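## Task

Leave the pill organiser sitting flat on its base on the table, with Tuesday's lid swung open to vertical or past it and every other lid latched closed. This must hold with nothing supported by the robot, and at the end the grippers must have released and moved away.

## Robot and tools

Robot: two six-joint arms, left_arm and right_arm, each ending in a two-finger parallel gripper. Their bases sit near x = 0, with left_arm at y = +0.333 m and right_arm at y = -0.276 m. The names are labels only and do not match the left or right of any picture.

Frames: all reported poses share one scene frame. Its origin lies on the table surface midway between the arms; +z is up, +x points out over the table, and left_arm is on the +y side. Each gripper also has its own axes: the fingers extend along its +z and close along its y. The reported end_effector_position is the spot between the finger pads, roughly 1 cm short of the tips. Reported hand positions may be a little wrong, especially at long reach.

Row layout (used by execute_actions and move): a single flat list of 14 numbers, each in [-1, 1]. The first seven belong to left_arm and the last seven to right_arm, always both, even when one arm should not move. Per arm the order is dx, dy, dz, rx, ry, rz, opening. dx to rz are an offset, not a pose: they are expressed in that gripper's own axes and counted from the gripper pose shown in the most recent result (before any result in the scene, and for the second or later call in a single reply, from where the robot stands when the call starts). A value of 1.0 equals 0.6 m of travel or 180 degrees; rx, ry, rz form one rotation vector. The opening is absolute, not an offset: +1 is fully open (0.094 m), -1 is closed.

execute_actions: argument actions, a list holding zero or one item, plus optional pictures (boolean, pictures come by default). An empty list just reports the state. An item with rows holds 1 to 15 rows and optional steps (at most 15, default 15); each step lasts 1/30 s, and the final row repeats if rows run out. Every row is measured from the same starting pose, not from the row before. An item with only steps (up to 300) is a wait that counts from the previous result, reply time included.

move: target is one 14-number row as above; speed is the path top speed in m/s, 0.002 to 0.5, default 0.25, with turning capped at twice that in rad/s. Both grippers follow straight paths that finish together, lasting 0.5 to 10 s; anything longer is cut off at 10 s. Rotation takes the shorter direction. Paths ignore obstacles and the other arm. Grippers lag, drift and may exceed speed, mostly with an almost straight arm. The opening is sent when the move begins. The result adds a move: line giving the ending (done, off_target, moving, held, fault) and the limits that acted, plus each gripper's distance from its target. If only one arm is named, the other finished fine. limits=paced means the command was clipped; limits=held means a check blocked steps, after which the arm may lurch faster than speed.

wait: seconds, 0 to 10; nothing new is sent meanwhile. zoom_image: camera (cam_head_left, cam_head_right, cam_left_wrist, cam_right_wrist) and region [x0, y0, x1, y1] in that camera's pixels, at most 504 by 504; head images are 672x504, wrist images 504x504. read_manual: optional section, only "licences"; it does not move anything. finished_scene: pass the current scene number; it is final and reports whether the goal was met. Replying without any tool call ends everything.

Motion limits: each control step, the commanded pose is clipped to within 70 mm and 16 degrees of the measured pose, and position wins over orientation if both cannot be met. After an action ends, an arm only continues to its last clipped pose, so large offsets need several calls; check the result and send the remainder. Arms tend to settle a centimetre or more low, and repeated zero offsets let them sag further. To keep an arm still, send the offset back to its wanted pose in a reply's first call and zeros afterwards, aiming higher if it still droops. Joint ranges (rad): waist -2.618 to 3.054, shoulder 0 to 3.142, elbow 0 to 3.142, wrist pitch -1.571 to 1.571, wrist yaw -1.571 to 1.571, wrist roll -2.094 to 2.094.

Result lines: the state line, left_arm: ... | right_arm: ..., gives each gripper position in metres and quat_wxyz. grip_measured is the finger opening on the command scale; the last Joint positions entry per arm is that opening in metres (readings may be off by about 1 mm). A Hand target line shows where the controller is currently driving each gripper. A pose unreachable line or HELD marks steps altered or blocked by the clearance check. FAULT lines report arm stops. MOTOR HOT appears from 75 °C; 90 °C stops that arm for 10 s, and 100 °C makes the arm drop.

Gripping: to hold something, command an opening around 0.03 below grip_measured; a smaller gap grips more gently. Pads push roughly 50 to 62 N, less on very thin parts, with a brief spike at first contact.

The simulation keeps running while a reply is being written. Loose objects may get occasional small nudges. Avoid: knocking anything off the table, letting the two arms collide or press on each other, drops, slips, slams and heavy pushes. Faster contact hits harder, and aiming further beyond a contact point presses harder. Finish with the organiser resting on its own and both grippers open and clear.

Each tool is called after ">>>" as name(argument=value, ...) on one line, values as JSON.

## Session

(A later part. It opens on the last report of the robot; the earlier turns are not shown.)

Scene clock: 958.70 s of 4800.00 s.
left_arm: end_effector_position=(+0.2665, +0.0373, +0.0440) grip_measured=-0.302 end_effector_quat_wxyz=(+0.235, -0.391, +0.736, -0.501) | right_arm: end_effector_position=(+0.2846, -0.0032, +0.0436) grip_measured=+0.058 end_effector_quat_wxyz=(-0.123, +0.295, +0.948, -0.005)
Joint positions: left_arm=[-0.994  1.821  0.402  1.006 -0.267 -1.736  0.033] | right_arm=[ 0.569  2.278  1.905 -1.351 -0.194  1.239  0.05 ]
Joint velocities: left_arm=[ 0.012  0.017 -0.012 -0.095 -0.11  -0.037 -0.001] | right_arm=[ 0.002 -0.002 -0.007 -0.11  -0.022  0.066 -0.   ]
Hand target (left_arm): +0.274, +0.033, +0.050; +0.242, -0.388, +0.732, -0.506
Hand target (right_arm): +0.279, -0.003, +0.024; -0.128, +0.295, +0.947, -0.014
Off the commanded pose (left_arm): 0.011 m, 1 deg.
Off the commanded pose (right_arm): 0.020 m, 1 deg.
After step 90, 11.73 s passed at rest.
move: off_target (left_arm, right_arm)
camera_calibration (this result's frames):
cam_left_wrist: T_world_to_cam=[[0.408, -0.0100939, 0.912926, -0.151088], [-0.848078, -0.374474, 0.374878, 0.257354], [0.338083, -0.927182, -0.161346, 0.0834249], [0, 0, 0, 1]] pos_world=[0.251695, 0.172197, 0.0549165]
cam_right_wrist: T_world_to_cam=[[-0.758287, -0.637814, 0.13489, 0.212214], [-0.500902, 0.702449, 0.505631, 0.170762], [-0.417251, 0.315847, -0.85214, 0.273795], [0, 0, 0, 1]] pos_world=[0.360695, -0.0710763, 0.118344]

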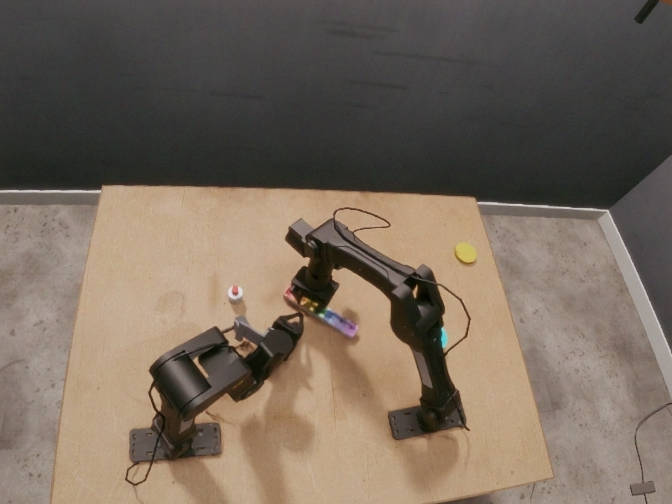

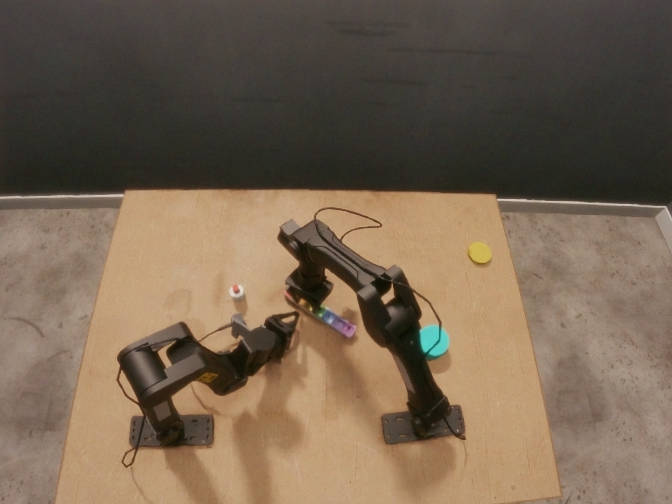

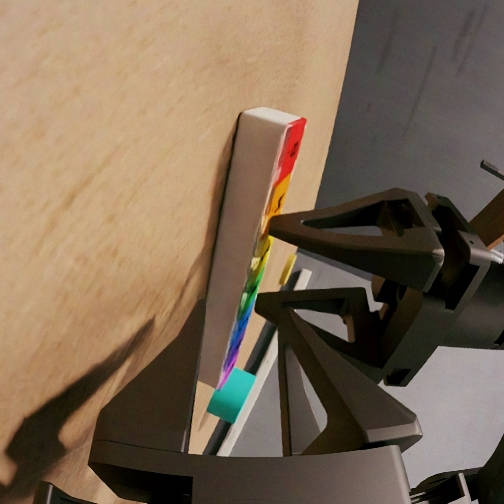

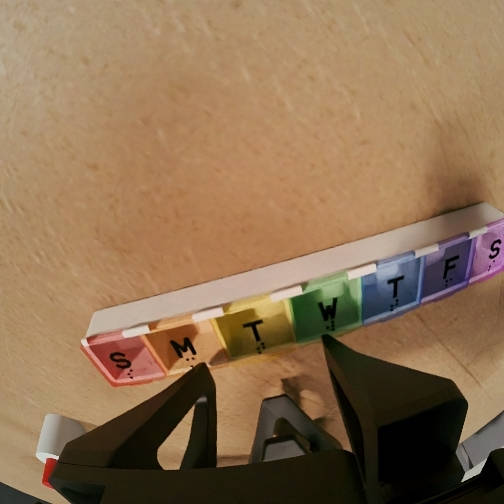

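>>> execute_actions(actions=[{"rows": [[0,-0.006,0.035,0,0,0,-0.45,0,0,0.03,0,0,0,0.06]], "steps": 12}])

>>> zoom_image(camera="cam_left_wrist", region=[130, 200, 330, 400])

>>> zoom_image(camera="cam_right_wrist", region=[190, 300, 350, 440])

Scene clock: 976.97 s of 4800.00 s.
left_arm: end_effector_position=(+0.2748, +0.0303, +0.0333) grip_measured=-0.448 end_effector_quat_wxyz=(+0.229, -0.392, +0.741, -0.495) | right_arm: end_effector_position=(+0.2845, -0.0031, +0.0434) grip_measured=+0.058 end_effector_quat_wxyz=(-0.119, +0.295, +0.948, +0.001)
Joint positions: left_arm=[-0.979  1.884  0.448  1.004 -0.246 -1.736  0.026] | right_arm=[ 0.569  2.263  1.88  -1.328 -0.195  1.24   0.05 ]
Joint velocities: left_arm=[ 0.002 -0.012 -0.002  0.051  0.022  0.066 -0.   ] | right_arm=[ 0.002 -0.002 -0.007  0.007  0.007 -0.007 -0.001]
Hand target (left_arm): +0.283, +0.025, +0.039; +0.235, -0.390, +0.736, -0.501
Hand target (right_arm): +0.280, -0.002, +0.027; -0.123, +0.295, +0.948, -0.006
Off the commanded pose (left_arm): 0.012 m, 1 deg.
Off the commanded pose (right_arm): 0.018 m, 1 deg.
Steps of this call (steps 1 to 90: nothing new was sent; then 14.87 s passed at rest; steps 91 to 102: all 12 steps of this action). Readings (end_effector_position):
91: left_arm (+0.2671, +0.0366, +0.0428) | right_arm (+0.2846, -0.0031, +0.0437)
92: left_arm (+0.2695, +0.0345, +0.0411) | right_arm (+0.2845, -0.0032, +0.0436)
94: left_arm (+0.2740, +0.0317, +0.0366) | right_arm (+0.2846, -0.0031, +0.0434)
98: left_arm (+0.2750, +0.0306, +0.0334) | right_arm (+0.2845, -0.0031, +0.0433)
102: the state above
camera_calibration (this result's frames):
cam_left_wrist: T_world_to_cam=[[0.424179, -0.0204952, 0.905347, -0.148722], [-0.842871, -0.374487, 0.38643, 0.263963], [0.33112, -0.927006, -0.176124, 0.0748272], [0, 0, 0, 1]] pos_world=[0.260795, 0.165168, 0.0458203]
cam_right_wrist: T_world_to_cam=[[-0.760165, -0.638287, 0.121401, 0.213382], [-0.505578, 0.698453, 0.506512, 0.172041], [-0.408093, 0.323655, -0.853643, 0.271021], [0, 0, 0, 1]] pos_world=[0.359787, -0.0716809, 0.118309]

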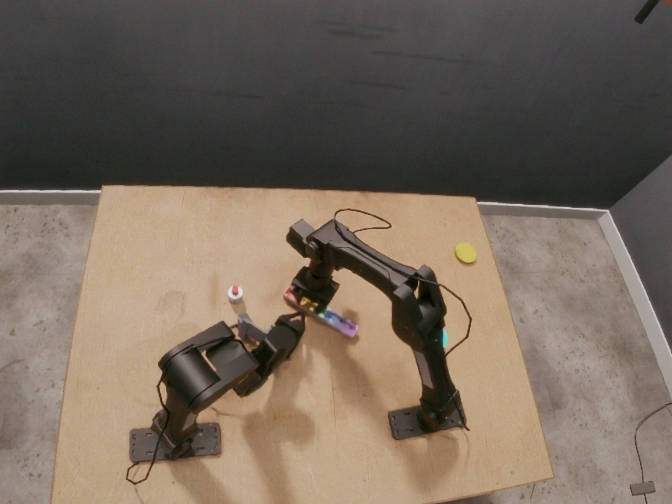

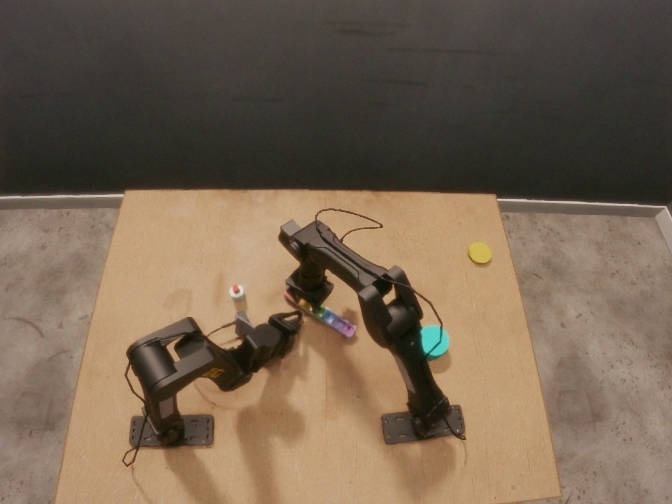

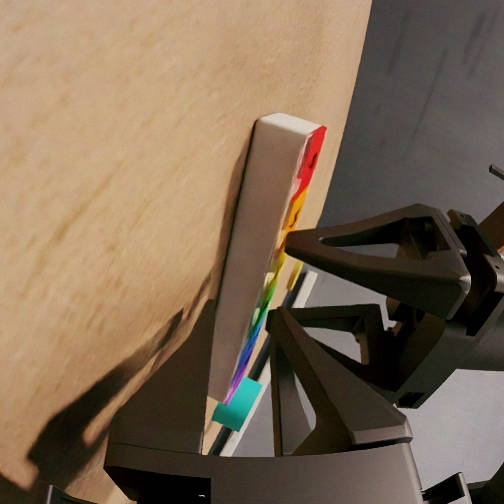

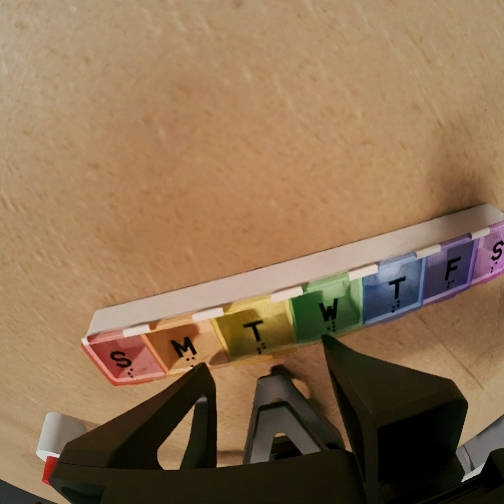

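Region (130, 200, 330, 400) of cam_left_wrist's 504x504 image, scaled by 2.520, with more detail than that image has.

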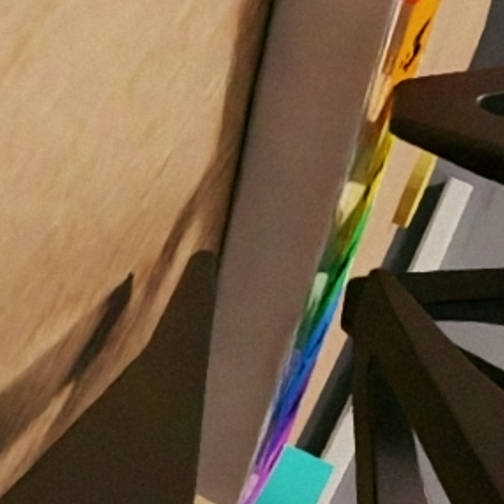

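Region (190, 300, 350, 440) of cam_right_wrist's 504x504 image, scaled by 3.150, with more detail than that image has; it fills the top 441 rows of this view, and the rest is white.

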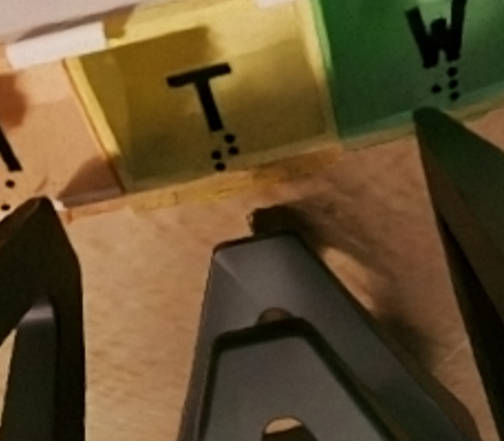

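>>> execute_actions(actions=[{"rows": [[-0.002,-0.018,0.033,0.005,0,0,-0.5,0,0,0.03,0,0,0,0.06]], "steps": 12}])

>>> zoom_image(camera="cam_left_wrist", region=[130, 200, 330, 400])

>>> zoom_image(camera="cam_right_wrist", region=[190, 300, 350, 440])

Scene clock: 983.97 s of 4800.00 s.
left_arm: end_effector_position=(+0.2863, +0.0226, +0.0321) grip_measured=-0.498 end_effector_quat_wxyz=(+0.226, -0.394, +0.739, -0.498) | right_arm: end_effector_position=(+0.2845, -0.0030, +0.0430) grip_measured=+0.058 end_effector_quat_wxyz=(-0.116, +0.295, +0.949, +0.006)
Joint positions: left_arm=[-0.96   1.924  0.499  1.001 -0.226 -1.735  0.024] | right_arm=[ 0.569  2.25   1.859 -1.307 -0.196  1.24   0.05 ]
Joint velocities: left_arm=[-0.007 -0.002 -0.007  0.037  0.007 -0.007 -0.001] | right_arm=[ 0.002  0.002 -0.007  0.007  0.037 -0.037 -0.   ]
Hand target (left_arm): +0.294, +0.019, +0.035; +0.232, -0.391, +0.737, -0.500
Hand target (right_arm): +0.280, -0.002, +0.026; -0.120, +0.295, +0.948, +0.000
Off the commanded pose (left_arm): 0.009 m, 1 deg.
Off the commanded pose (right_arm): 0.018 m, 1 deg.
Steps of this call (steps 1 to 90: nothing new was sent; then 3.60 s passed at rest; steps 91 to 102: all 12 steps of this action). Readings (end_effector_position):
91: left_arm (+0.2756, +0.0294, +0.0331) | right_arm (+0.2844, -0.0031, +0.0433)
92: left_arm (+0.2783, +0.0276, +0.0326) | right_arm (+0.2844, -0.0030, +0.0431)
94: left_arm (+0.2842, +0.0246, +0.0322) | right_arm (+0.2844, -0.0031, +0.0430)
98: left_arm (+0.2866, +0.0229, +0.0321) | right_arm (+0.2844, -0.0030, +0.0429)
102: the state above
camera_calibration (this result's frames):
cam_left_wrist: T_world_to_cam=[[0.425995, -0.0111188, 0.904657, -0.153347], [-0.842208, -0.370124, 0.392039, 0.270822], [0.330476, -0.928916, -0.167035, 0.0636241], [0, 0, 0, 1]] pos_world=[0.272387, 0.157634, 0.0431809]
cam_right_wrist: T_world_to_cam=[[-0.761564, -0.638866, 0.108951, 0.214457], [-0.510079, 0.694565, 0.507345, 0.173364], [-0.399799, 0.330803, -0.854828, 0.268329], [0, 0, 0, 1]] pos_world=[0.35903, -0.072167, 0.118054]

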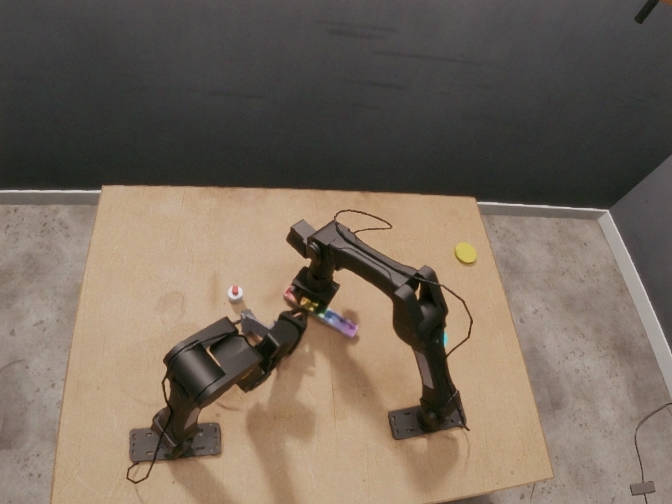

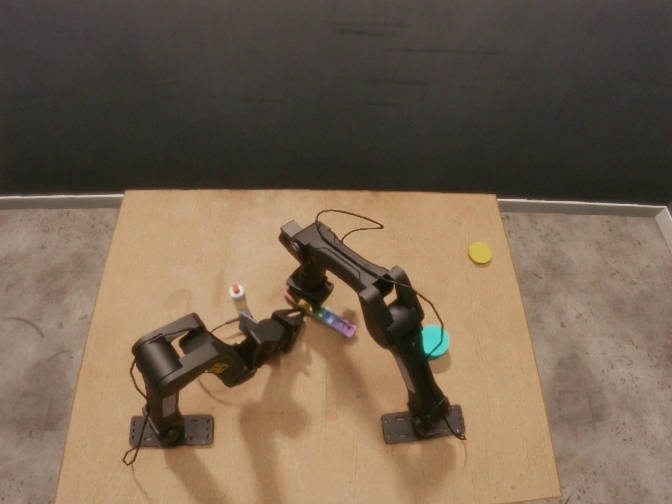

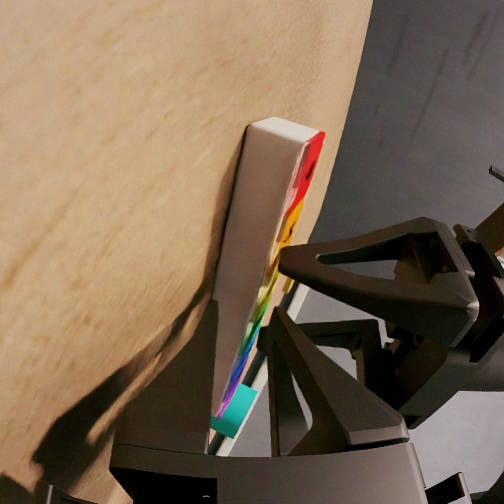

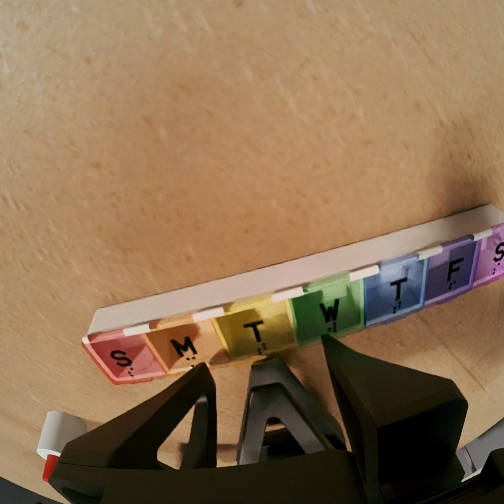

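Region (130, 200, 330, 400) of cam_left_wrist's 504x504 image, scaled by 2.520, with more detail than that image has.

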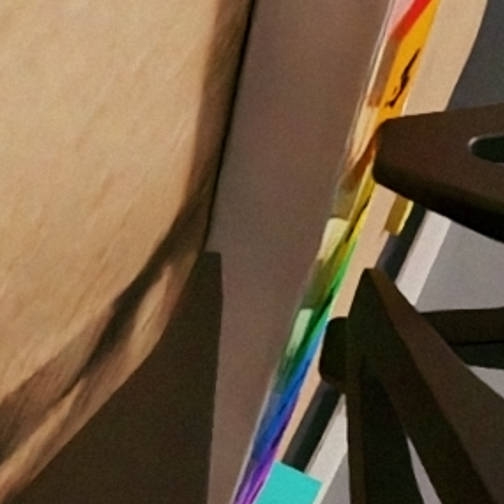

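Region (190, 300, 350, 440) of cam_right_wrist's 504x504 image, scaled by 3.150, with more detail than that image has; it fills the top 441 rows of this view, and the rest is white.

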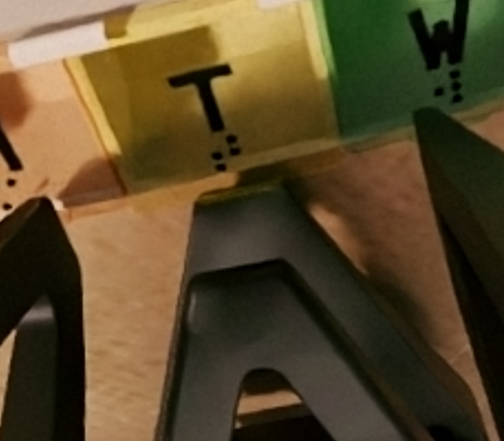

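>>> execute_actions(actions=[{"rows": [[-0.003,-0.014,0.025,0.005,0,0,-0.6,0,0,0.03,0,0,0,0.06]], "steps": 12}])

>>> zoom_image(camera="cam_left_wrist", region=[130, 200, 330, 400])

>>> zoom_image(camera="cam_right_wrist", region=[190, 300, 350, 440])

Scene clock: 988.30 s of 4800.00 s.
left_arm: end_effector_position=(+0.2929, +0.0188, +0.0290) grip_measured=-0.598 end_effector_quat_wxyz=(+0.223, -0.395, +0.739, -0.499) | right_arm: end_effector_position=(+0.2843, -0.0029, +0.0425) grip_measured=+0.058 end_effector_quat_wxyz=(-0.114, +0.295, +0.949, +0.010)
Joint positions: left_arm=[-0.947  1.953  0.527  1.001 -0.209 -1.735  0.019] | right_arm=[ 0.569  2.239  1.839 -1.288 -0.197  1.242  0.05 ]
Joint velocities: left_arm=[-0.017  0.002 -0.002  0.022 -0.007 -0.051  0.001] | right_arm=[-0.002 -0.007 -0.012 -0.037  0.007  0.037  0.   ]
Hand target (left_arm): +0.301, +0.015, +0.034; +0.229, -0.392, +0.735, -0.504
Hand target (right_arm): +0.280, -0.002, +0.026; -0.117, +0.295, +0.948, +0.005
Off the commanded pose (left_arm): 0.011 m, 1 deg.
Off the commanded pose (right_arm): 0.017 m, 1 deg.
Steps of this call (steps 1 to 90: nothing new was sent; then 0.93 s passed at rest; steps 91 to 102: all 12 steps of this action). Readings (end_effector_position):
91: left_arm (+0.2868, +0.0219, +0.0319) | right_arm (+0.2844, -0.0029, +0.0429)
92: left_arm (+0.2884, +0.0208, +0.0313) | right_arm (+0.2843, -0.0029, +0.0427)
94: left_arm (+0.2919, +0.0194, +0.0301) | right_arm (+0.2844, -0.0028, +0.0426)
98: left_arm (+0.2931, +0.0191, +0.0290) | right_arm (+0.2843, -0.0029, +0.0426)
102: the state above
camera_calibration (this result's frames):
cam_left_wrist: T_world_to_cam=[[0.430954, -0.00841299, 0.902335, -0.154794], [-0.840759, -0.366907, 0.398125, 0.275522], [0.327724, -0.930219, -0.165194, 0.0581775], [0, 0, 0, 1]] pos_world=[0.279291, 0.153907, 0.039594]
cam_right_wrist: T_world_to_cam=[[-0.763165, -0.63865, 0.0985141, 0.215335], [-0.513129, 0.691585, 0.50834, 0.174257], [-0.392782, 0.337397, -0.855503, 0.265853], [0, 0, 0, 1]] pos_world=[0.358175, -0.072688, 0.117643]

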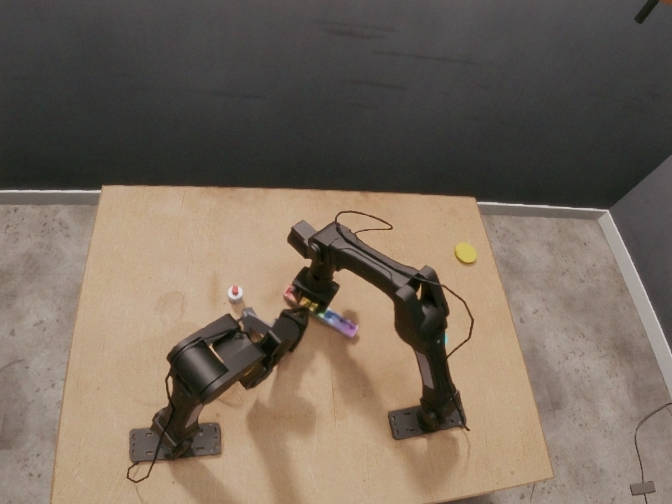

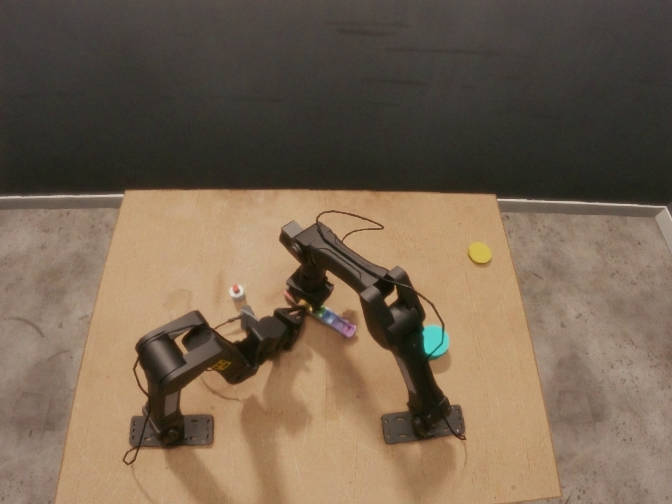

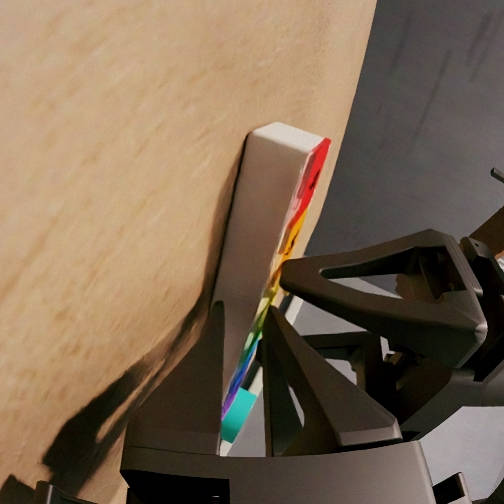

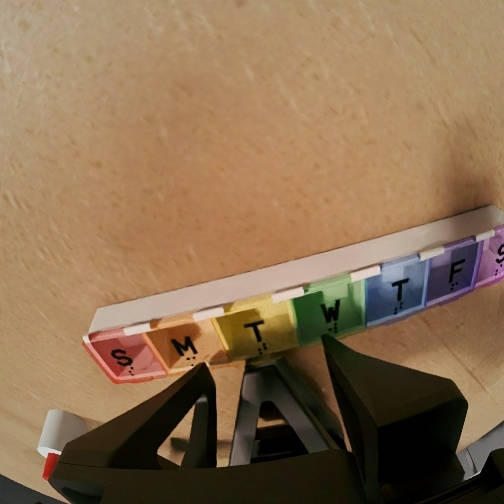

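Region (130, 200, 330, 400) of cam_left_wrist's 504x504 image, scaled by 2.520, with more detail than that image has.

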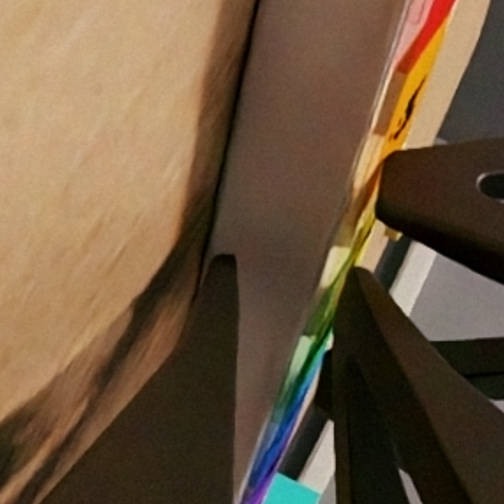

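Region (190, 300, 350, 440) of cam_right_wrist's 504x504 image, scaled by 3.150, with more detail than that image has; it fills the top 441 rows of this view, and the rest is white.

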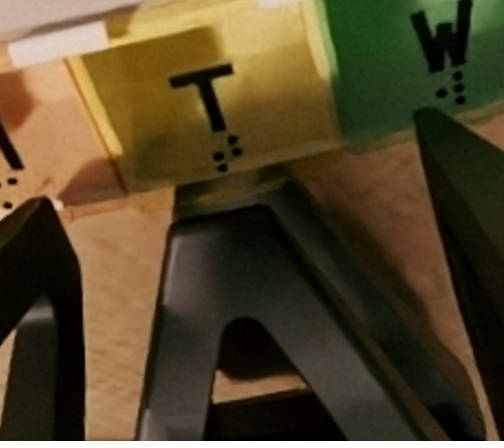

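>>> execute_actions(actions=[{"rows": [[0,-0.016,0.022,0.005,0,0,-0.68,0,0,0.03,0,0,0,0.06]], "steps": 12}])

>>> zoom_image(camera="cam_left_wrist", region=[130, 200, 330, 400])

>>> zoom_image(camera="cam_right_wrist", region=[190, 300, 350, 440])

Scene clock: 992.43 s of 4800.00 s.
left_arm: end_effector_position=(+0.2968, +0.0154, +0.0291) grip_measured=-0.678 end_effector_quat_wxyz=(+0.222, -0.395, +0.738, -0.500) | right_arm: end_effector_position=(+0.2856, -0.0010, +0.0419) grip_measured=+0.058 end_effector_quat_wxyz=(-0.110, +0.294, +0.949, +0.019)
Joint positions: left_arm=[-0.943  1.966  0.548  0.996 -0.205 -1.735  0.015] | right_arm=[ 0.569  2.229  1.822 -1.262 -0.201  1.242  0.05 ]
Joint velocities: left_arm=[ 0.007 -0.002  0.002 -0.037  0.007  0.007 -0.001] | right_arm=[ 0.022 -0.017 -0.012  0.037 -0.051  0.051  0.001]
Hand target (left_arm): +0.306, +0.010, +0.032; +0.226, -0.393, +0.735, -0.505
Hand target (right_arm): +0.280, -0.001, +0.025; -0.114, +0.294, +0.949, +0.010
Off the commanded pose (left_arm): 0.011 m, 1 deg.
Off the commanded pose (right_arm): 0.018 m, 1 deg.
Steps of this call (steps 1 to 90: nothing new was sent; then 0.73 s passed at rest; steps 91 to 102: all 12 steps of this action). Readings (end_effector_position):
91: left_arm (+0.2931, +0.0181, +0.0290) | right_arm (+0.2843, -0.0027, +0.0425)
92: left_arm (+0.2943, +0.0168, +0.0291) | right_arm (+0.2843, -0.0026, +0.0424)
94: left_arm (+0.2964, +0.0155, +0.0291) | right_arm (+0.2850, -0.0020, +0.0421)
98: left_arm (+0.2968, +0.0154, +0.0291) | right_arm (+0.2856, -0.0012, +0.0420)
102: the state above
camera_calibration (this result's frames):
cam_left_wrist: T_world_to_cam=[[0.430309, -0.00540403, 0.902666, -0.15646], [-0.84106, -0.365533, 0.398752, 0.277554], [0.327799, -0.930783, -0.161837, 0.053573], [0, 0, 0, 1]] pos_world=[0.283204, 0.150474, 0.0392261]
cam_right_wrist: T_world_to_cam=[[-0.764763, -0.639303, 0.0801826, 0.218749], [-0.518688, 0.684696, 0.51201, 0.175299], [-0.38223, 0.349977, -0.855229, 0.262245], [0, 0, 0, 1]] pos_world=[0.358455, -0.0719593, 0.116985]

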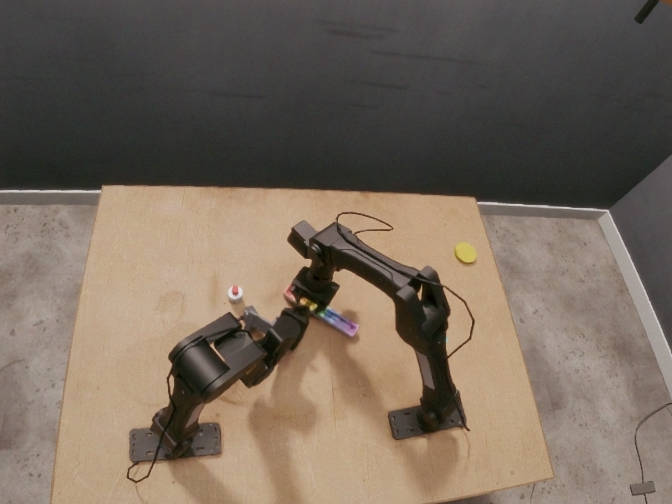

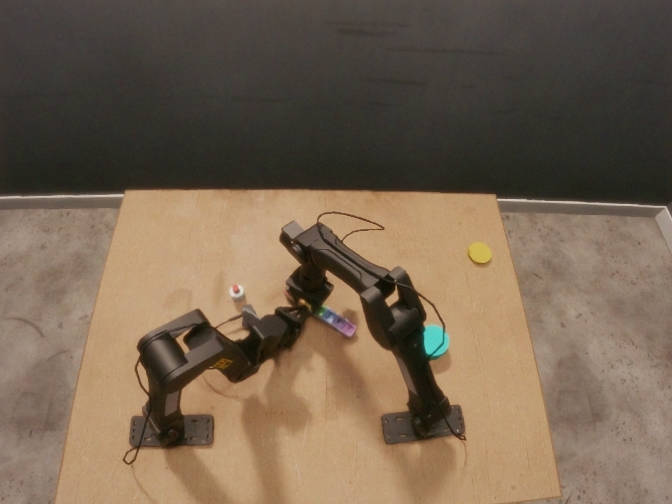

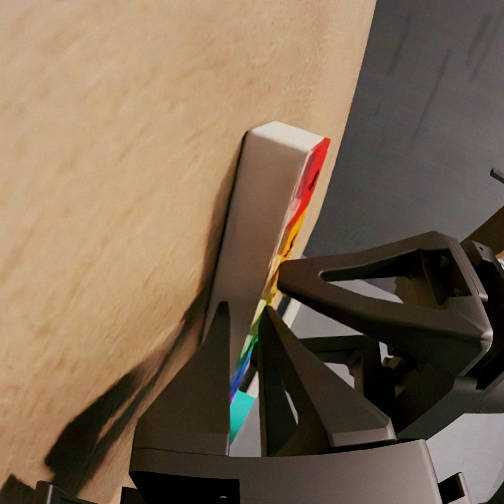

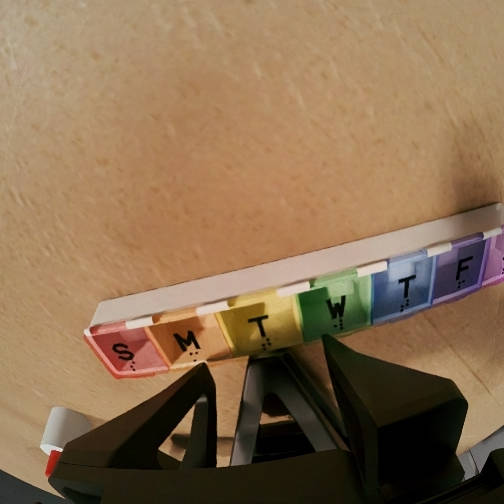

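Region (130, 200, 330, 400) of cam_left_wrist's 504x504 image, scaled by 2.520, with more detail than that image has.

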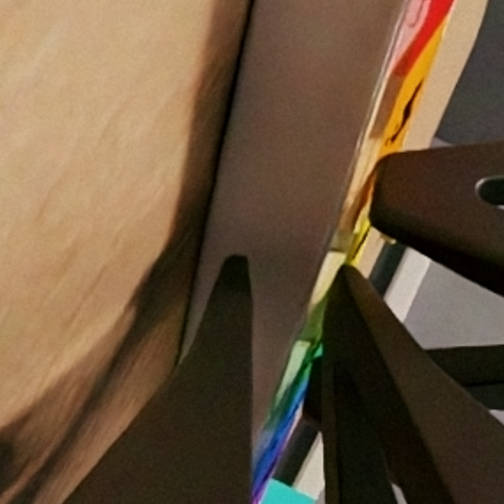

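Region (190, 300, 350, 440) of cam_right_wrist's 504x504 image, scaled by 3.150, with more detail than that image has; it fills the top 441 rows of this view, and the rest is white.

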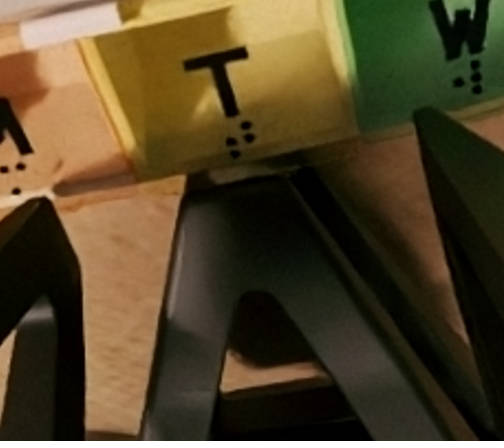

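>>> execute_actions(actions=[{"rows": [[0,-0.006,0,0,0,0,-0.68,-0.008,0,-0.02,0,0,0,0.06],[0,-0.006,0,0,0,0,-0.68,-0.008,0,-0.02,0,0,0,0.06],[0,-0.006,0,0,0,0,-0.68,-0.012,0,-0.02,0,0,0,0.06],[0,-0.006,0,0,0,0,-0.68,-0.022,0,-0.018,0,0,0,0.06],[0,-0.006,0,0,0,0,-0.68,-0.025,0,-0.015,0,0,0,0.06],[0,-0.006,0,0,0,0,-0.68,-0.025,0,-0.015,0,0,0,0.06],[0,-0.006,0,0,0,0,-0.68,-0.025,0,-0.01,0,0,0,0.06],[0,-0.006,0,0,0,0,-0.68,-0.025,0,0.0,0,0,0,0.06],[0,-0.006,0,0,0,0,-0.68,-0.022,0,0.02,0,0,0,0.06],[0,-0.006,0,0,0,0,-0.68,-0.018,0,0.035,0,0,0,0.06]], "steps": 15}])

>>> zoom_image(camera="cam_right_wrist", region=[170, 280, 370, 440])

Scene clock: 1000.40 s of 4800.00 s.
left_arm: end_effector_position=(+0.2967, +0.0154, +0.0288) grip_measured=-0.678 end_effector_quat_wxyz=(+0.221, -0.397, +0.737, -0.500) | right_arm: end_effector_position=(+0.2932, -0.0064, +0.0414) grip_measured=+0.058 end_effector_quat_wxyz=(-0.111, +0.295, +0.949, +0.027)
Joint positions: left_arm=[-0.943  1.966  0.548  0.995 -0.205 -1.739  0.015] | right_arm=[ 0.544  2.23   1.821 -1.253 -0.211  1.219  0.05 ]
Joint velocities: left_arm=[-0.002  0.012 -0.007 -0.051  0.037 -0.007 -0.   ] | right_arm=[-0.012 -0.032 -0.017  0.066  0.007  0.007 -0.001]
Hand target (left_arm): +0.298, +0.015, +0.032; +0.223, -0.395, +0.738, -0.500
Hand target (right_arm): +0.290, -0.005, +0.020; -0.111, +0.294, +0.949, +0.018
Off the commanded pose (left_arm): 0.004 m, 0 deg.
Off the commanded pose (right_arm): 0.023 m, 1 deg.
Steps of this call (steps 1 to 90: nothing new was sent; then 4.47 s passed at rest; steps 91 to 105: all 15 steps of this action). Readings (end_effector_position):
91: left_arm (+0.2967, +0.0154, +0.0288) | right_arm (+0.2861, -0.0009, +0.0430)
92: left_arm (+0.2967, +0.0154, +0.0288) | right_arm (+0.2865, -0.0009, +0.0435)
94: left_arm (+0.2967, +0.0154, +0.0288) | right_arm (+0.2875, -0.0026, +0.0433)
98: left_arm (+0.2967, +0.0154, +0.0288) | right_arm (+0.2919, -0.0066, +0.0430)
105: the state above
camera_calibration (this result's frames):
cam_left_wrist: T_world_to_cam=[[0.432902, -0.00305267, 0.901436, -0.156968], [-0.839352, -0.366069, 0.401848, 0.277039], [0.328761, -0.930583, -0.161034, 0.0533268], [0, 0, 0, 1]] pos_world=[0.282953, 0.150561, 0.0387566]
cam_right_wrist: T_world_to_cam=[[-0.767601, -0.637316, 0.0679479, 0.222527], [-0.517091, 0.678437, 0.521863, 0.182321], [-0.37869, 0.365447, -0.850319, 0.265457], [0, 0, 0, 1]] pos_world=[0.365614, -0.0788833, 0.115456]

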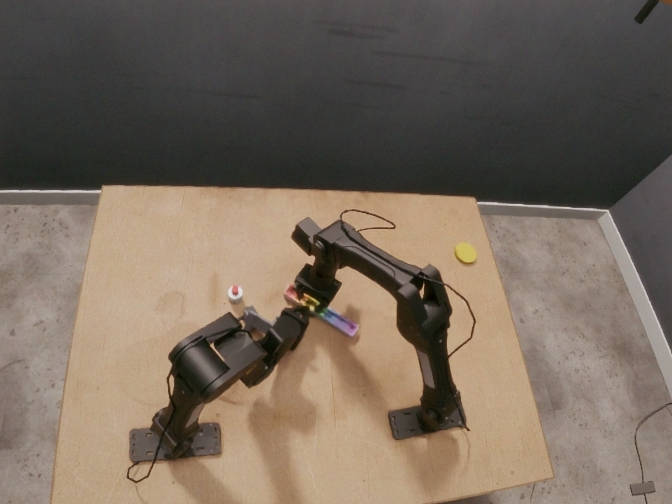

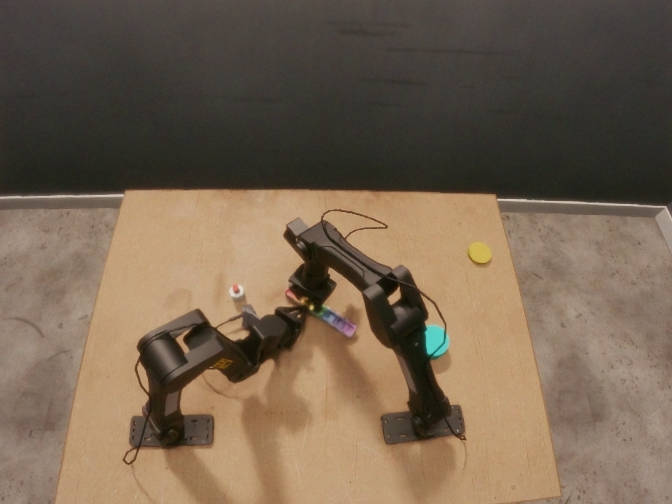

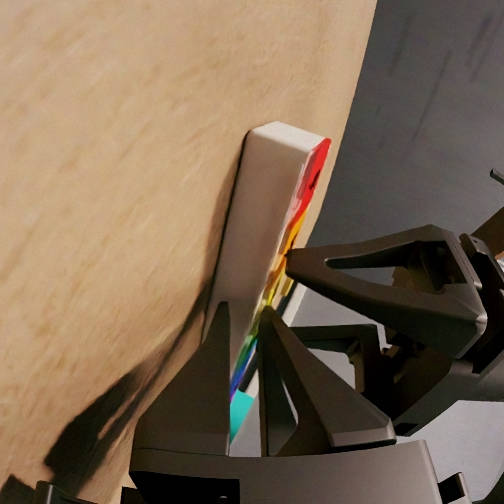

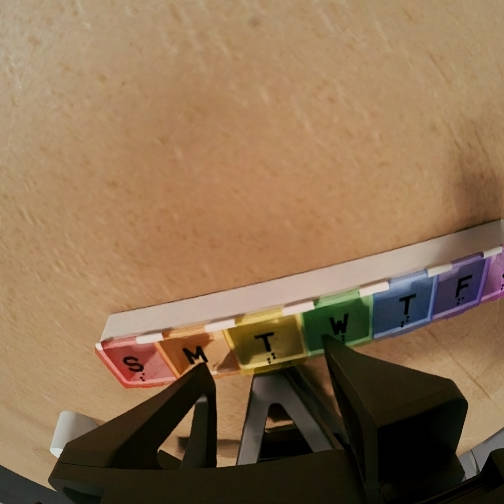

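Region (170, 280, 370, 440) of cam_right_wrist's 504x504 image, scaled by 2.520, with more detail than that image has; it fills the top 403 rows of this view, and the rest is white.

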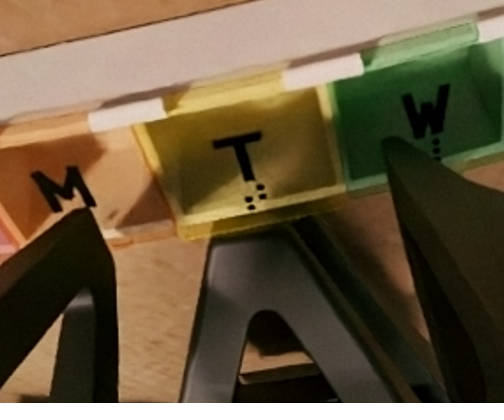

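>>> execute_actions(actions=[{"rows": [[0,-0.022,0.012,0.01,0,0,-0.78,0,0,0.035,0,0,0,0.06]], "steps": 12}])

>>> zoom_image(camera="cam_left_wrist", region=[170, 220, 330, 380])

>>> zoom_image(camera="cam_right_wrist", region=[170, 280, 370, 440])

Scene clock: 1012.30 s of 4800.00 s.
left_arm: end_effector_position=(+0.2969, +0.0151, +0.0297) grip_measured=-0.778 end_effector_quat_wxyz=(+0.222, -0.396, +0.736, -0.502) | right_arm: end_effector_position=(+0.2932, -0.0059, +0.0413) grip_measured=+0.058 end_effector_quat_wxyz=(-0.108, +0.297, +0.948, +0.033)
Joint positions: left_arm=[-0.943  1.966  0.548  0.999 -0.205 -1.739  0.01 ] | right_arm=[ 0.544  2.219  1.803 -1.234 -0.213  1.222  0.05 ]
Joint velocities: left_arm=[-0.002  0.007 -0.007 -0.022  0.037  0.007  0.   ] | right_arm=[-0.002 -0.002 -0.017  0.022 -0.081  0.051  0.001]
Hand target (left_arm): +0.306, +0.009, +0.038; +0.228, -0.393, +0.729, -0.512
Hand target (right_arm): +0.289, -0.004, +0.022; -0.112, +0.295, +0.949, +0.027
Off the commanded pose (left_arm): 0.014 m, 2 deg.
Off the commanded pose (right_arm): 0.021 m, 1 deg.
Steps of this call (steps 1 to 90: nothing new was sent; then 8.50 s passed at rest; steps 91 to 102: all 12 steps of this action). Readings (end_effector_position):
91: left_arm (+0.2967, +0.0154, +0.0289) | right_arm (+0.2931, -0.0061, +0.0413)
92: left_arm (+0.2968, +0.0152, +0.0294) | right_arm (+0.2932, -0.0059, +0.0413)
94: left_arm (+0.2969, +0.0151, +0.0297) | right_arm (+0.2931, -0.0060, +0.0412)
98: left_arm (+0.2969, +0.0151, +0.0297) | right_arm (+0.2932, -0.0059, +0.0412)
102: the state above
camera_calibration (this result's frames):
cam_left_wrist: T_world_to_cam=[[0.430807, 0.000129352, 0.902444, -0.157362], [-0.840356, -0.364451, 0.40122, 0.277006], [0.328948, -0.931223, -0.156899, 0.0528835], [0, 0, 0, 1]] pos_world=[0.28318, 0.150222, 0.0391672]
cam_right_wrist: T_world_to_cam=[[-0.770592, -0.634822, 0.0564605, 0.224199], [-0.518676, 0.676144, 0.523264, 0.18245], [-0.370355, 0.373938, -0.850298, 0.262766], [0, 0, 0, 1]] pos_world=[0.364715, -0.0792947, 0.115302]

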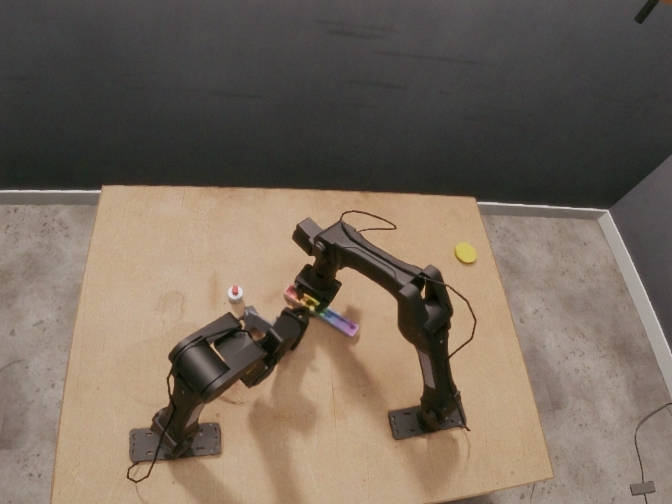

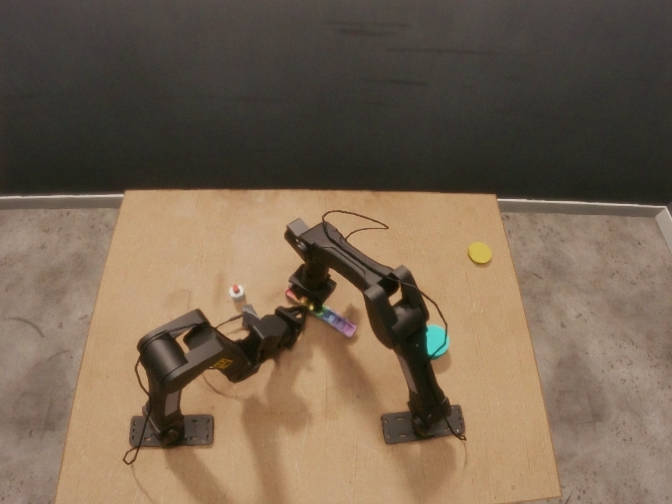

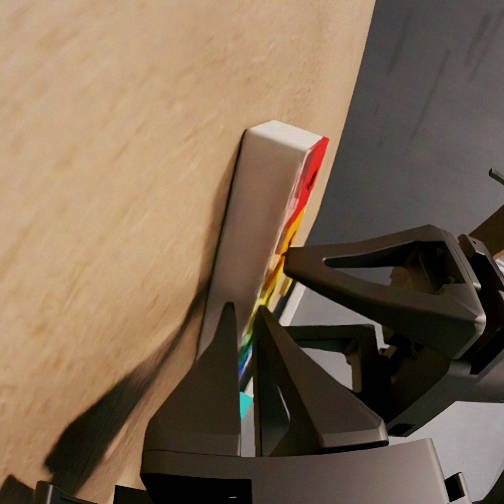

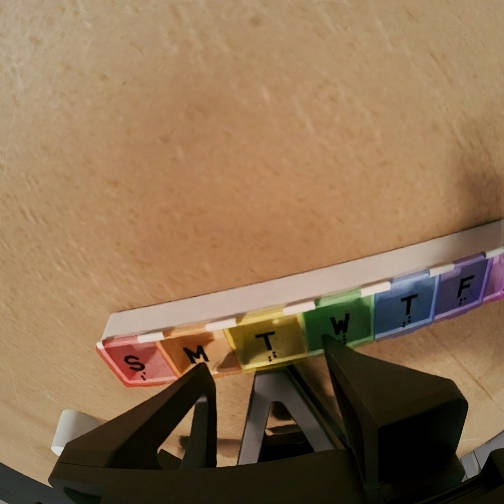

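Region (170, 220, 330, 380) of cam_left_wrist's 504x504 image, scaled by 3.150, with more detail than that image has.

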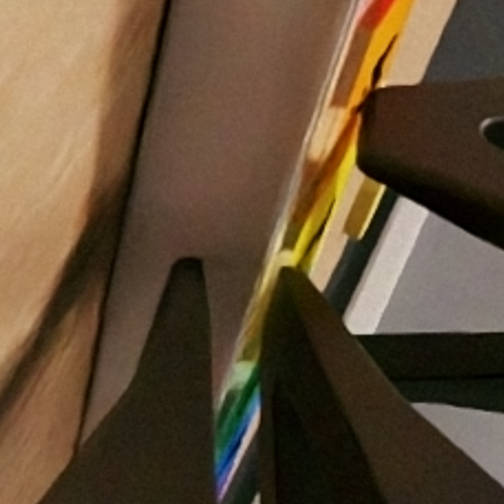

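Region (170, 280, 370, 440) of cam_right_wrist's 504x504 image, scaled by 2.520, with more detail than that image has; it fills the top 403 rows of this view, and the rest is white.

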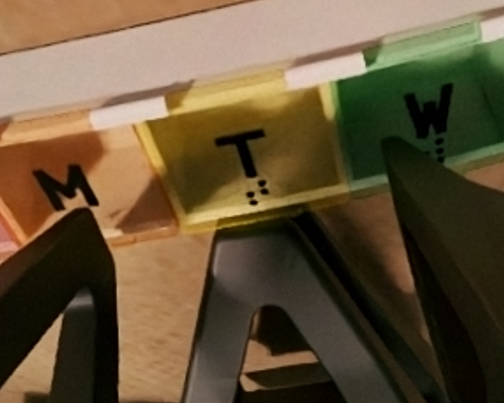

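>>> execute_actions(actions=[{"rows": [[0,-0.028,-0.008,0.01,0,0,-0.78,0,0,0.035,0,0,0,0.06]], "steps": 6}])

>>> zoom_image(camera="cam_left_wrist", region=[170, 220, 330, 380])

Scene clock: 1017.10 s of 4800.00 s.
left_arm: end_effector_position=(+0.2972, +0.0148, +0.0338) grip_measured=-0.778 end_effector_quat_wxyz=(+0.222, -0.396, +0.735, -0.504) | right_arm: end_effector_position=(+0.2931, -0.0060, +0.0412) grip_measured=+0.058 end_effector_quat_wxyz=(-0.106, +0.298, +0.948, +0.036)
Joint positions: left_arm=[-0.943  1.951  0.548  0.991 -0.205 -1.739  0.01 ] | right_arm=[ 0.544  2.21   1.788 -1.22  -0.213  1.227  0.05 ]
Joint velocities: left_arm=[ 0.007 -0.046  0.007  0.081 -0.066 -0.007 -0.   ] | right_arm=[ 0.012 -0.022 -0.017 -0.051 -0.037  0.007 -0.   ]
Hand target (left_arm): +0.300, +0.014, +0.047; +0.228, -0.393, +0.728, -0.514
Hand target (right_arm): +0.289, -0.004, +0.021; -0.109, +0.296, +0.948, +0.032
Off the commanded pose (left_arm): 0.013 m, 1 deg.
Off the commanded pose (right_arm): 0.021 m, 0 deg.
Steps of this call (steps 1 to 90: nothing new was sent; then 1.60 s passed at rest; steps 91 to 96: all 6 steps of this action). Readings (end_effector_position):
91: left_arm (+0.2970, +0.0150, +0.0302) | right_arm (+0.2931, -0.0060, +0.0413)
92: left_arm (+0.2969, +0.0151, +0.0307) | right_arm (+0.2931, -0.0060, +0.0413)
94: left_arm (+0.2971, +0.0149, +0.0325) | right_arm (+0.2932, -0.0059, +0.0414)
96: the state above
camera_calibration (this result's frames):
cam_left_wrist: T_world_to_cam=[[0.427533, 0.00412835, 0.90399, -0.160287], [-0.841808, -0.362677, 0.39978, 0.275923], [0.329507, -0.931906, -0.151581, 0.052819], [0, 0, 0, 1]] pos_world=[0.283398, 0.149955, 0.0425956]
cam_right_wrist: T_world_to_cam=[[-0.773746, -0.631592, 0.0490813, 0.225323], [-0.518911, 0.676329, 0.522791, 0.182553], [-0.363386, 0.379038, -0.851047, 0.260749], [0, 0, 0, 1]] pos_world=[0.363823, -0.0799876, 0.115413]

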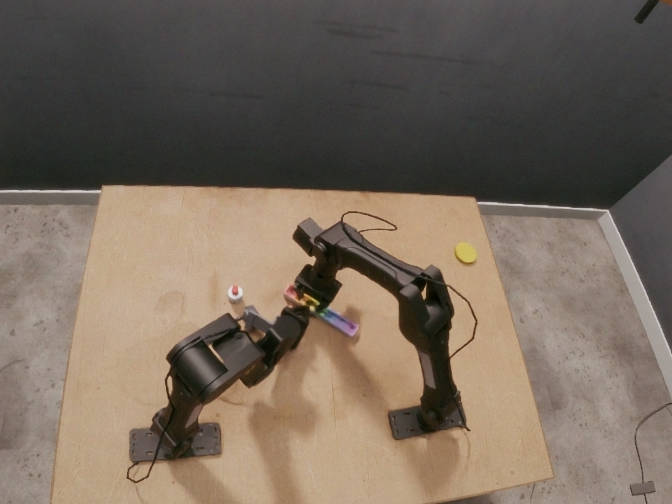

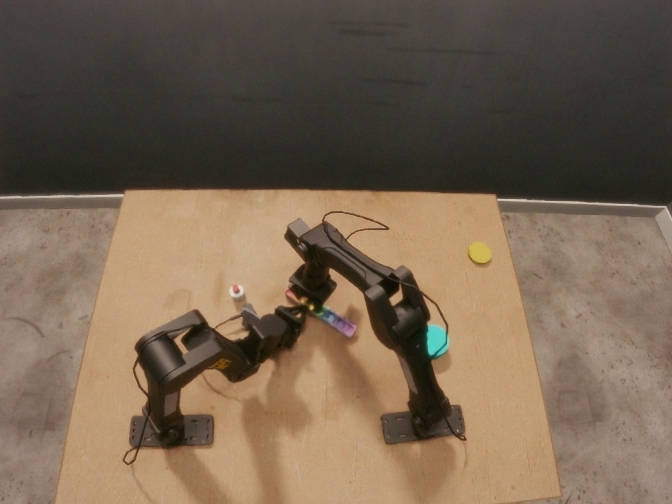

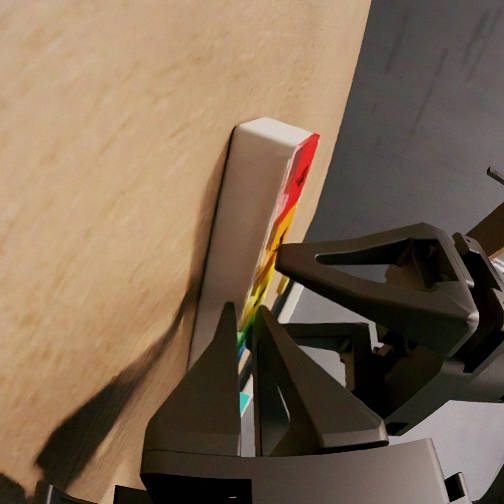

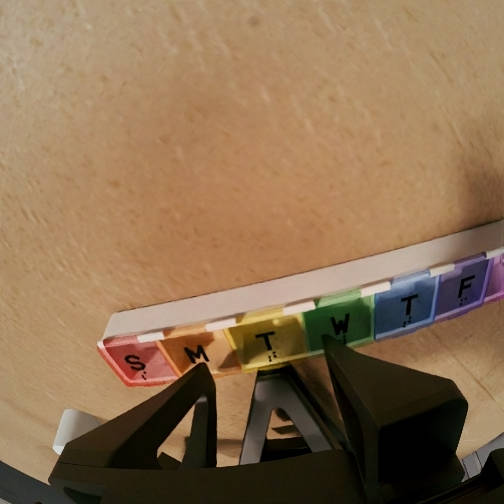

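Region (170, 220, 330, 380) of cam_left_wrist's 504x504 image, scaled by 3.150, with more detail than that image has.

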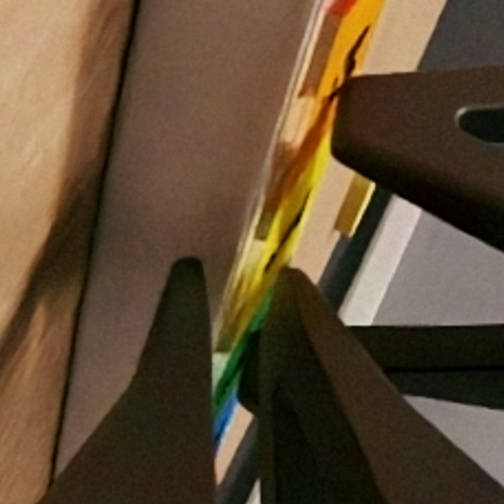

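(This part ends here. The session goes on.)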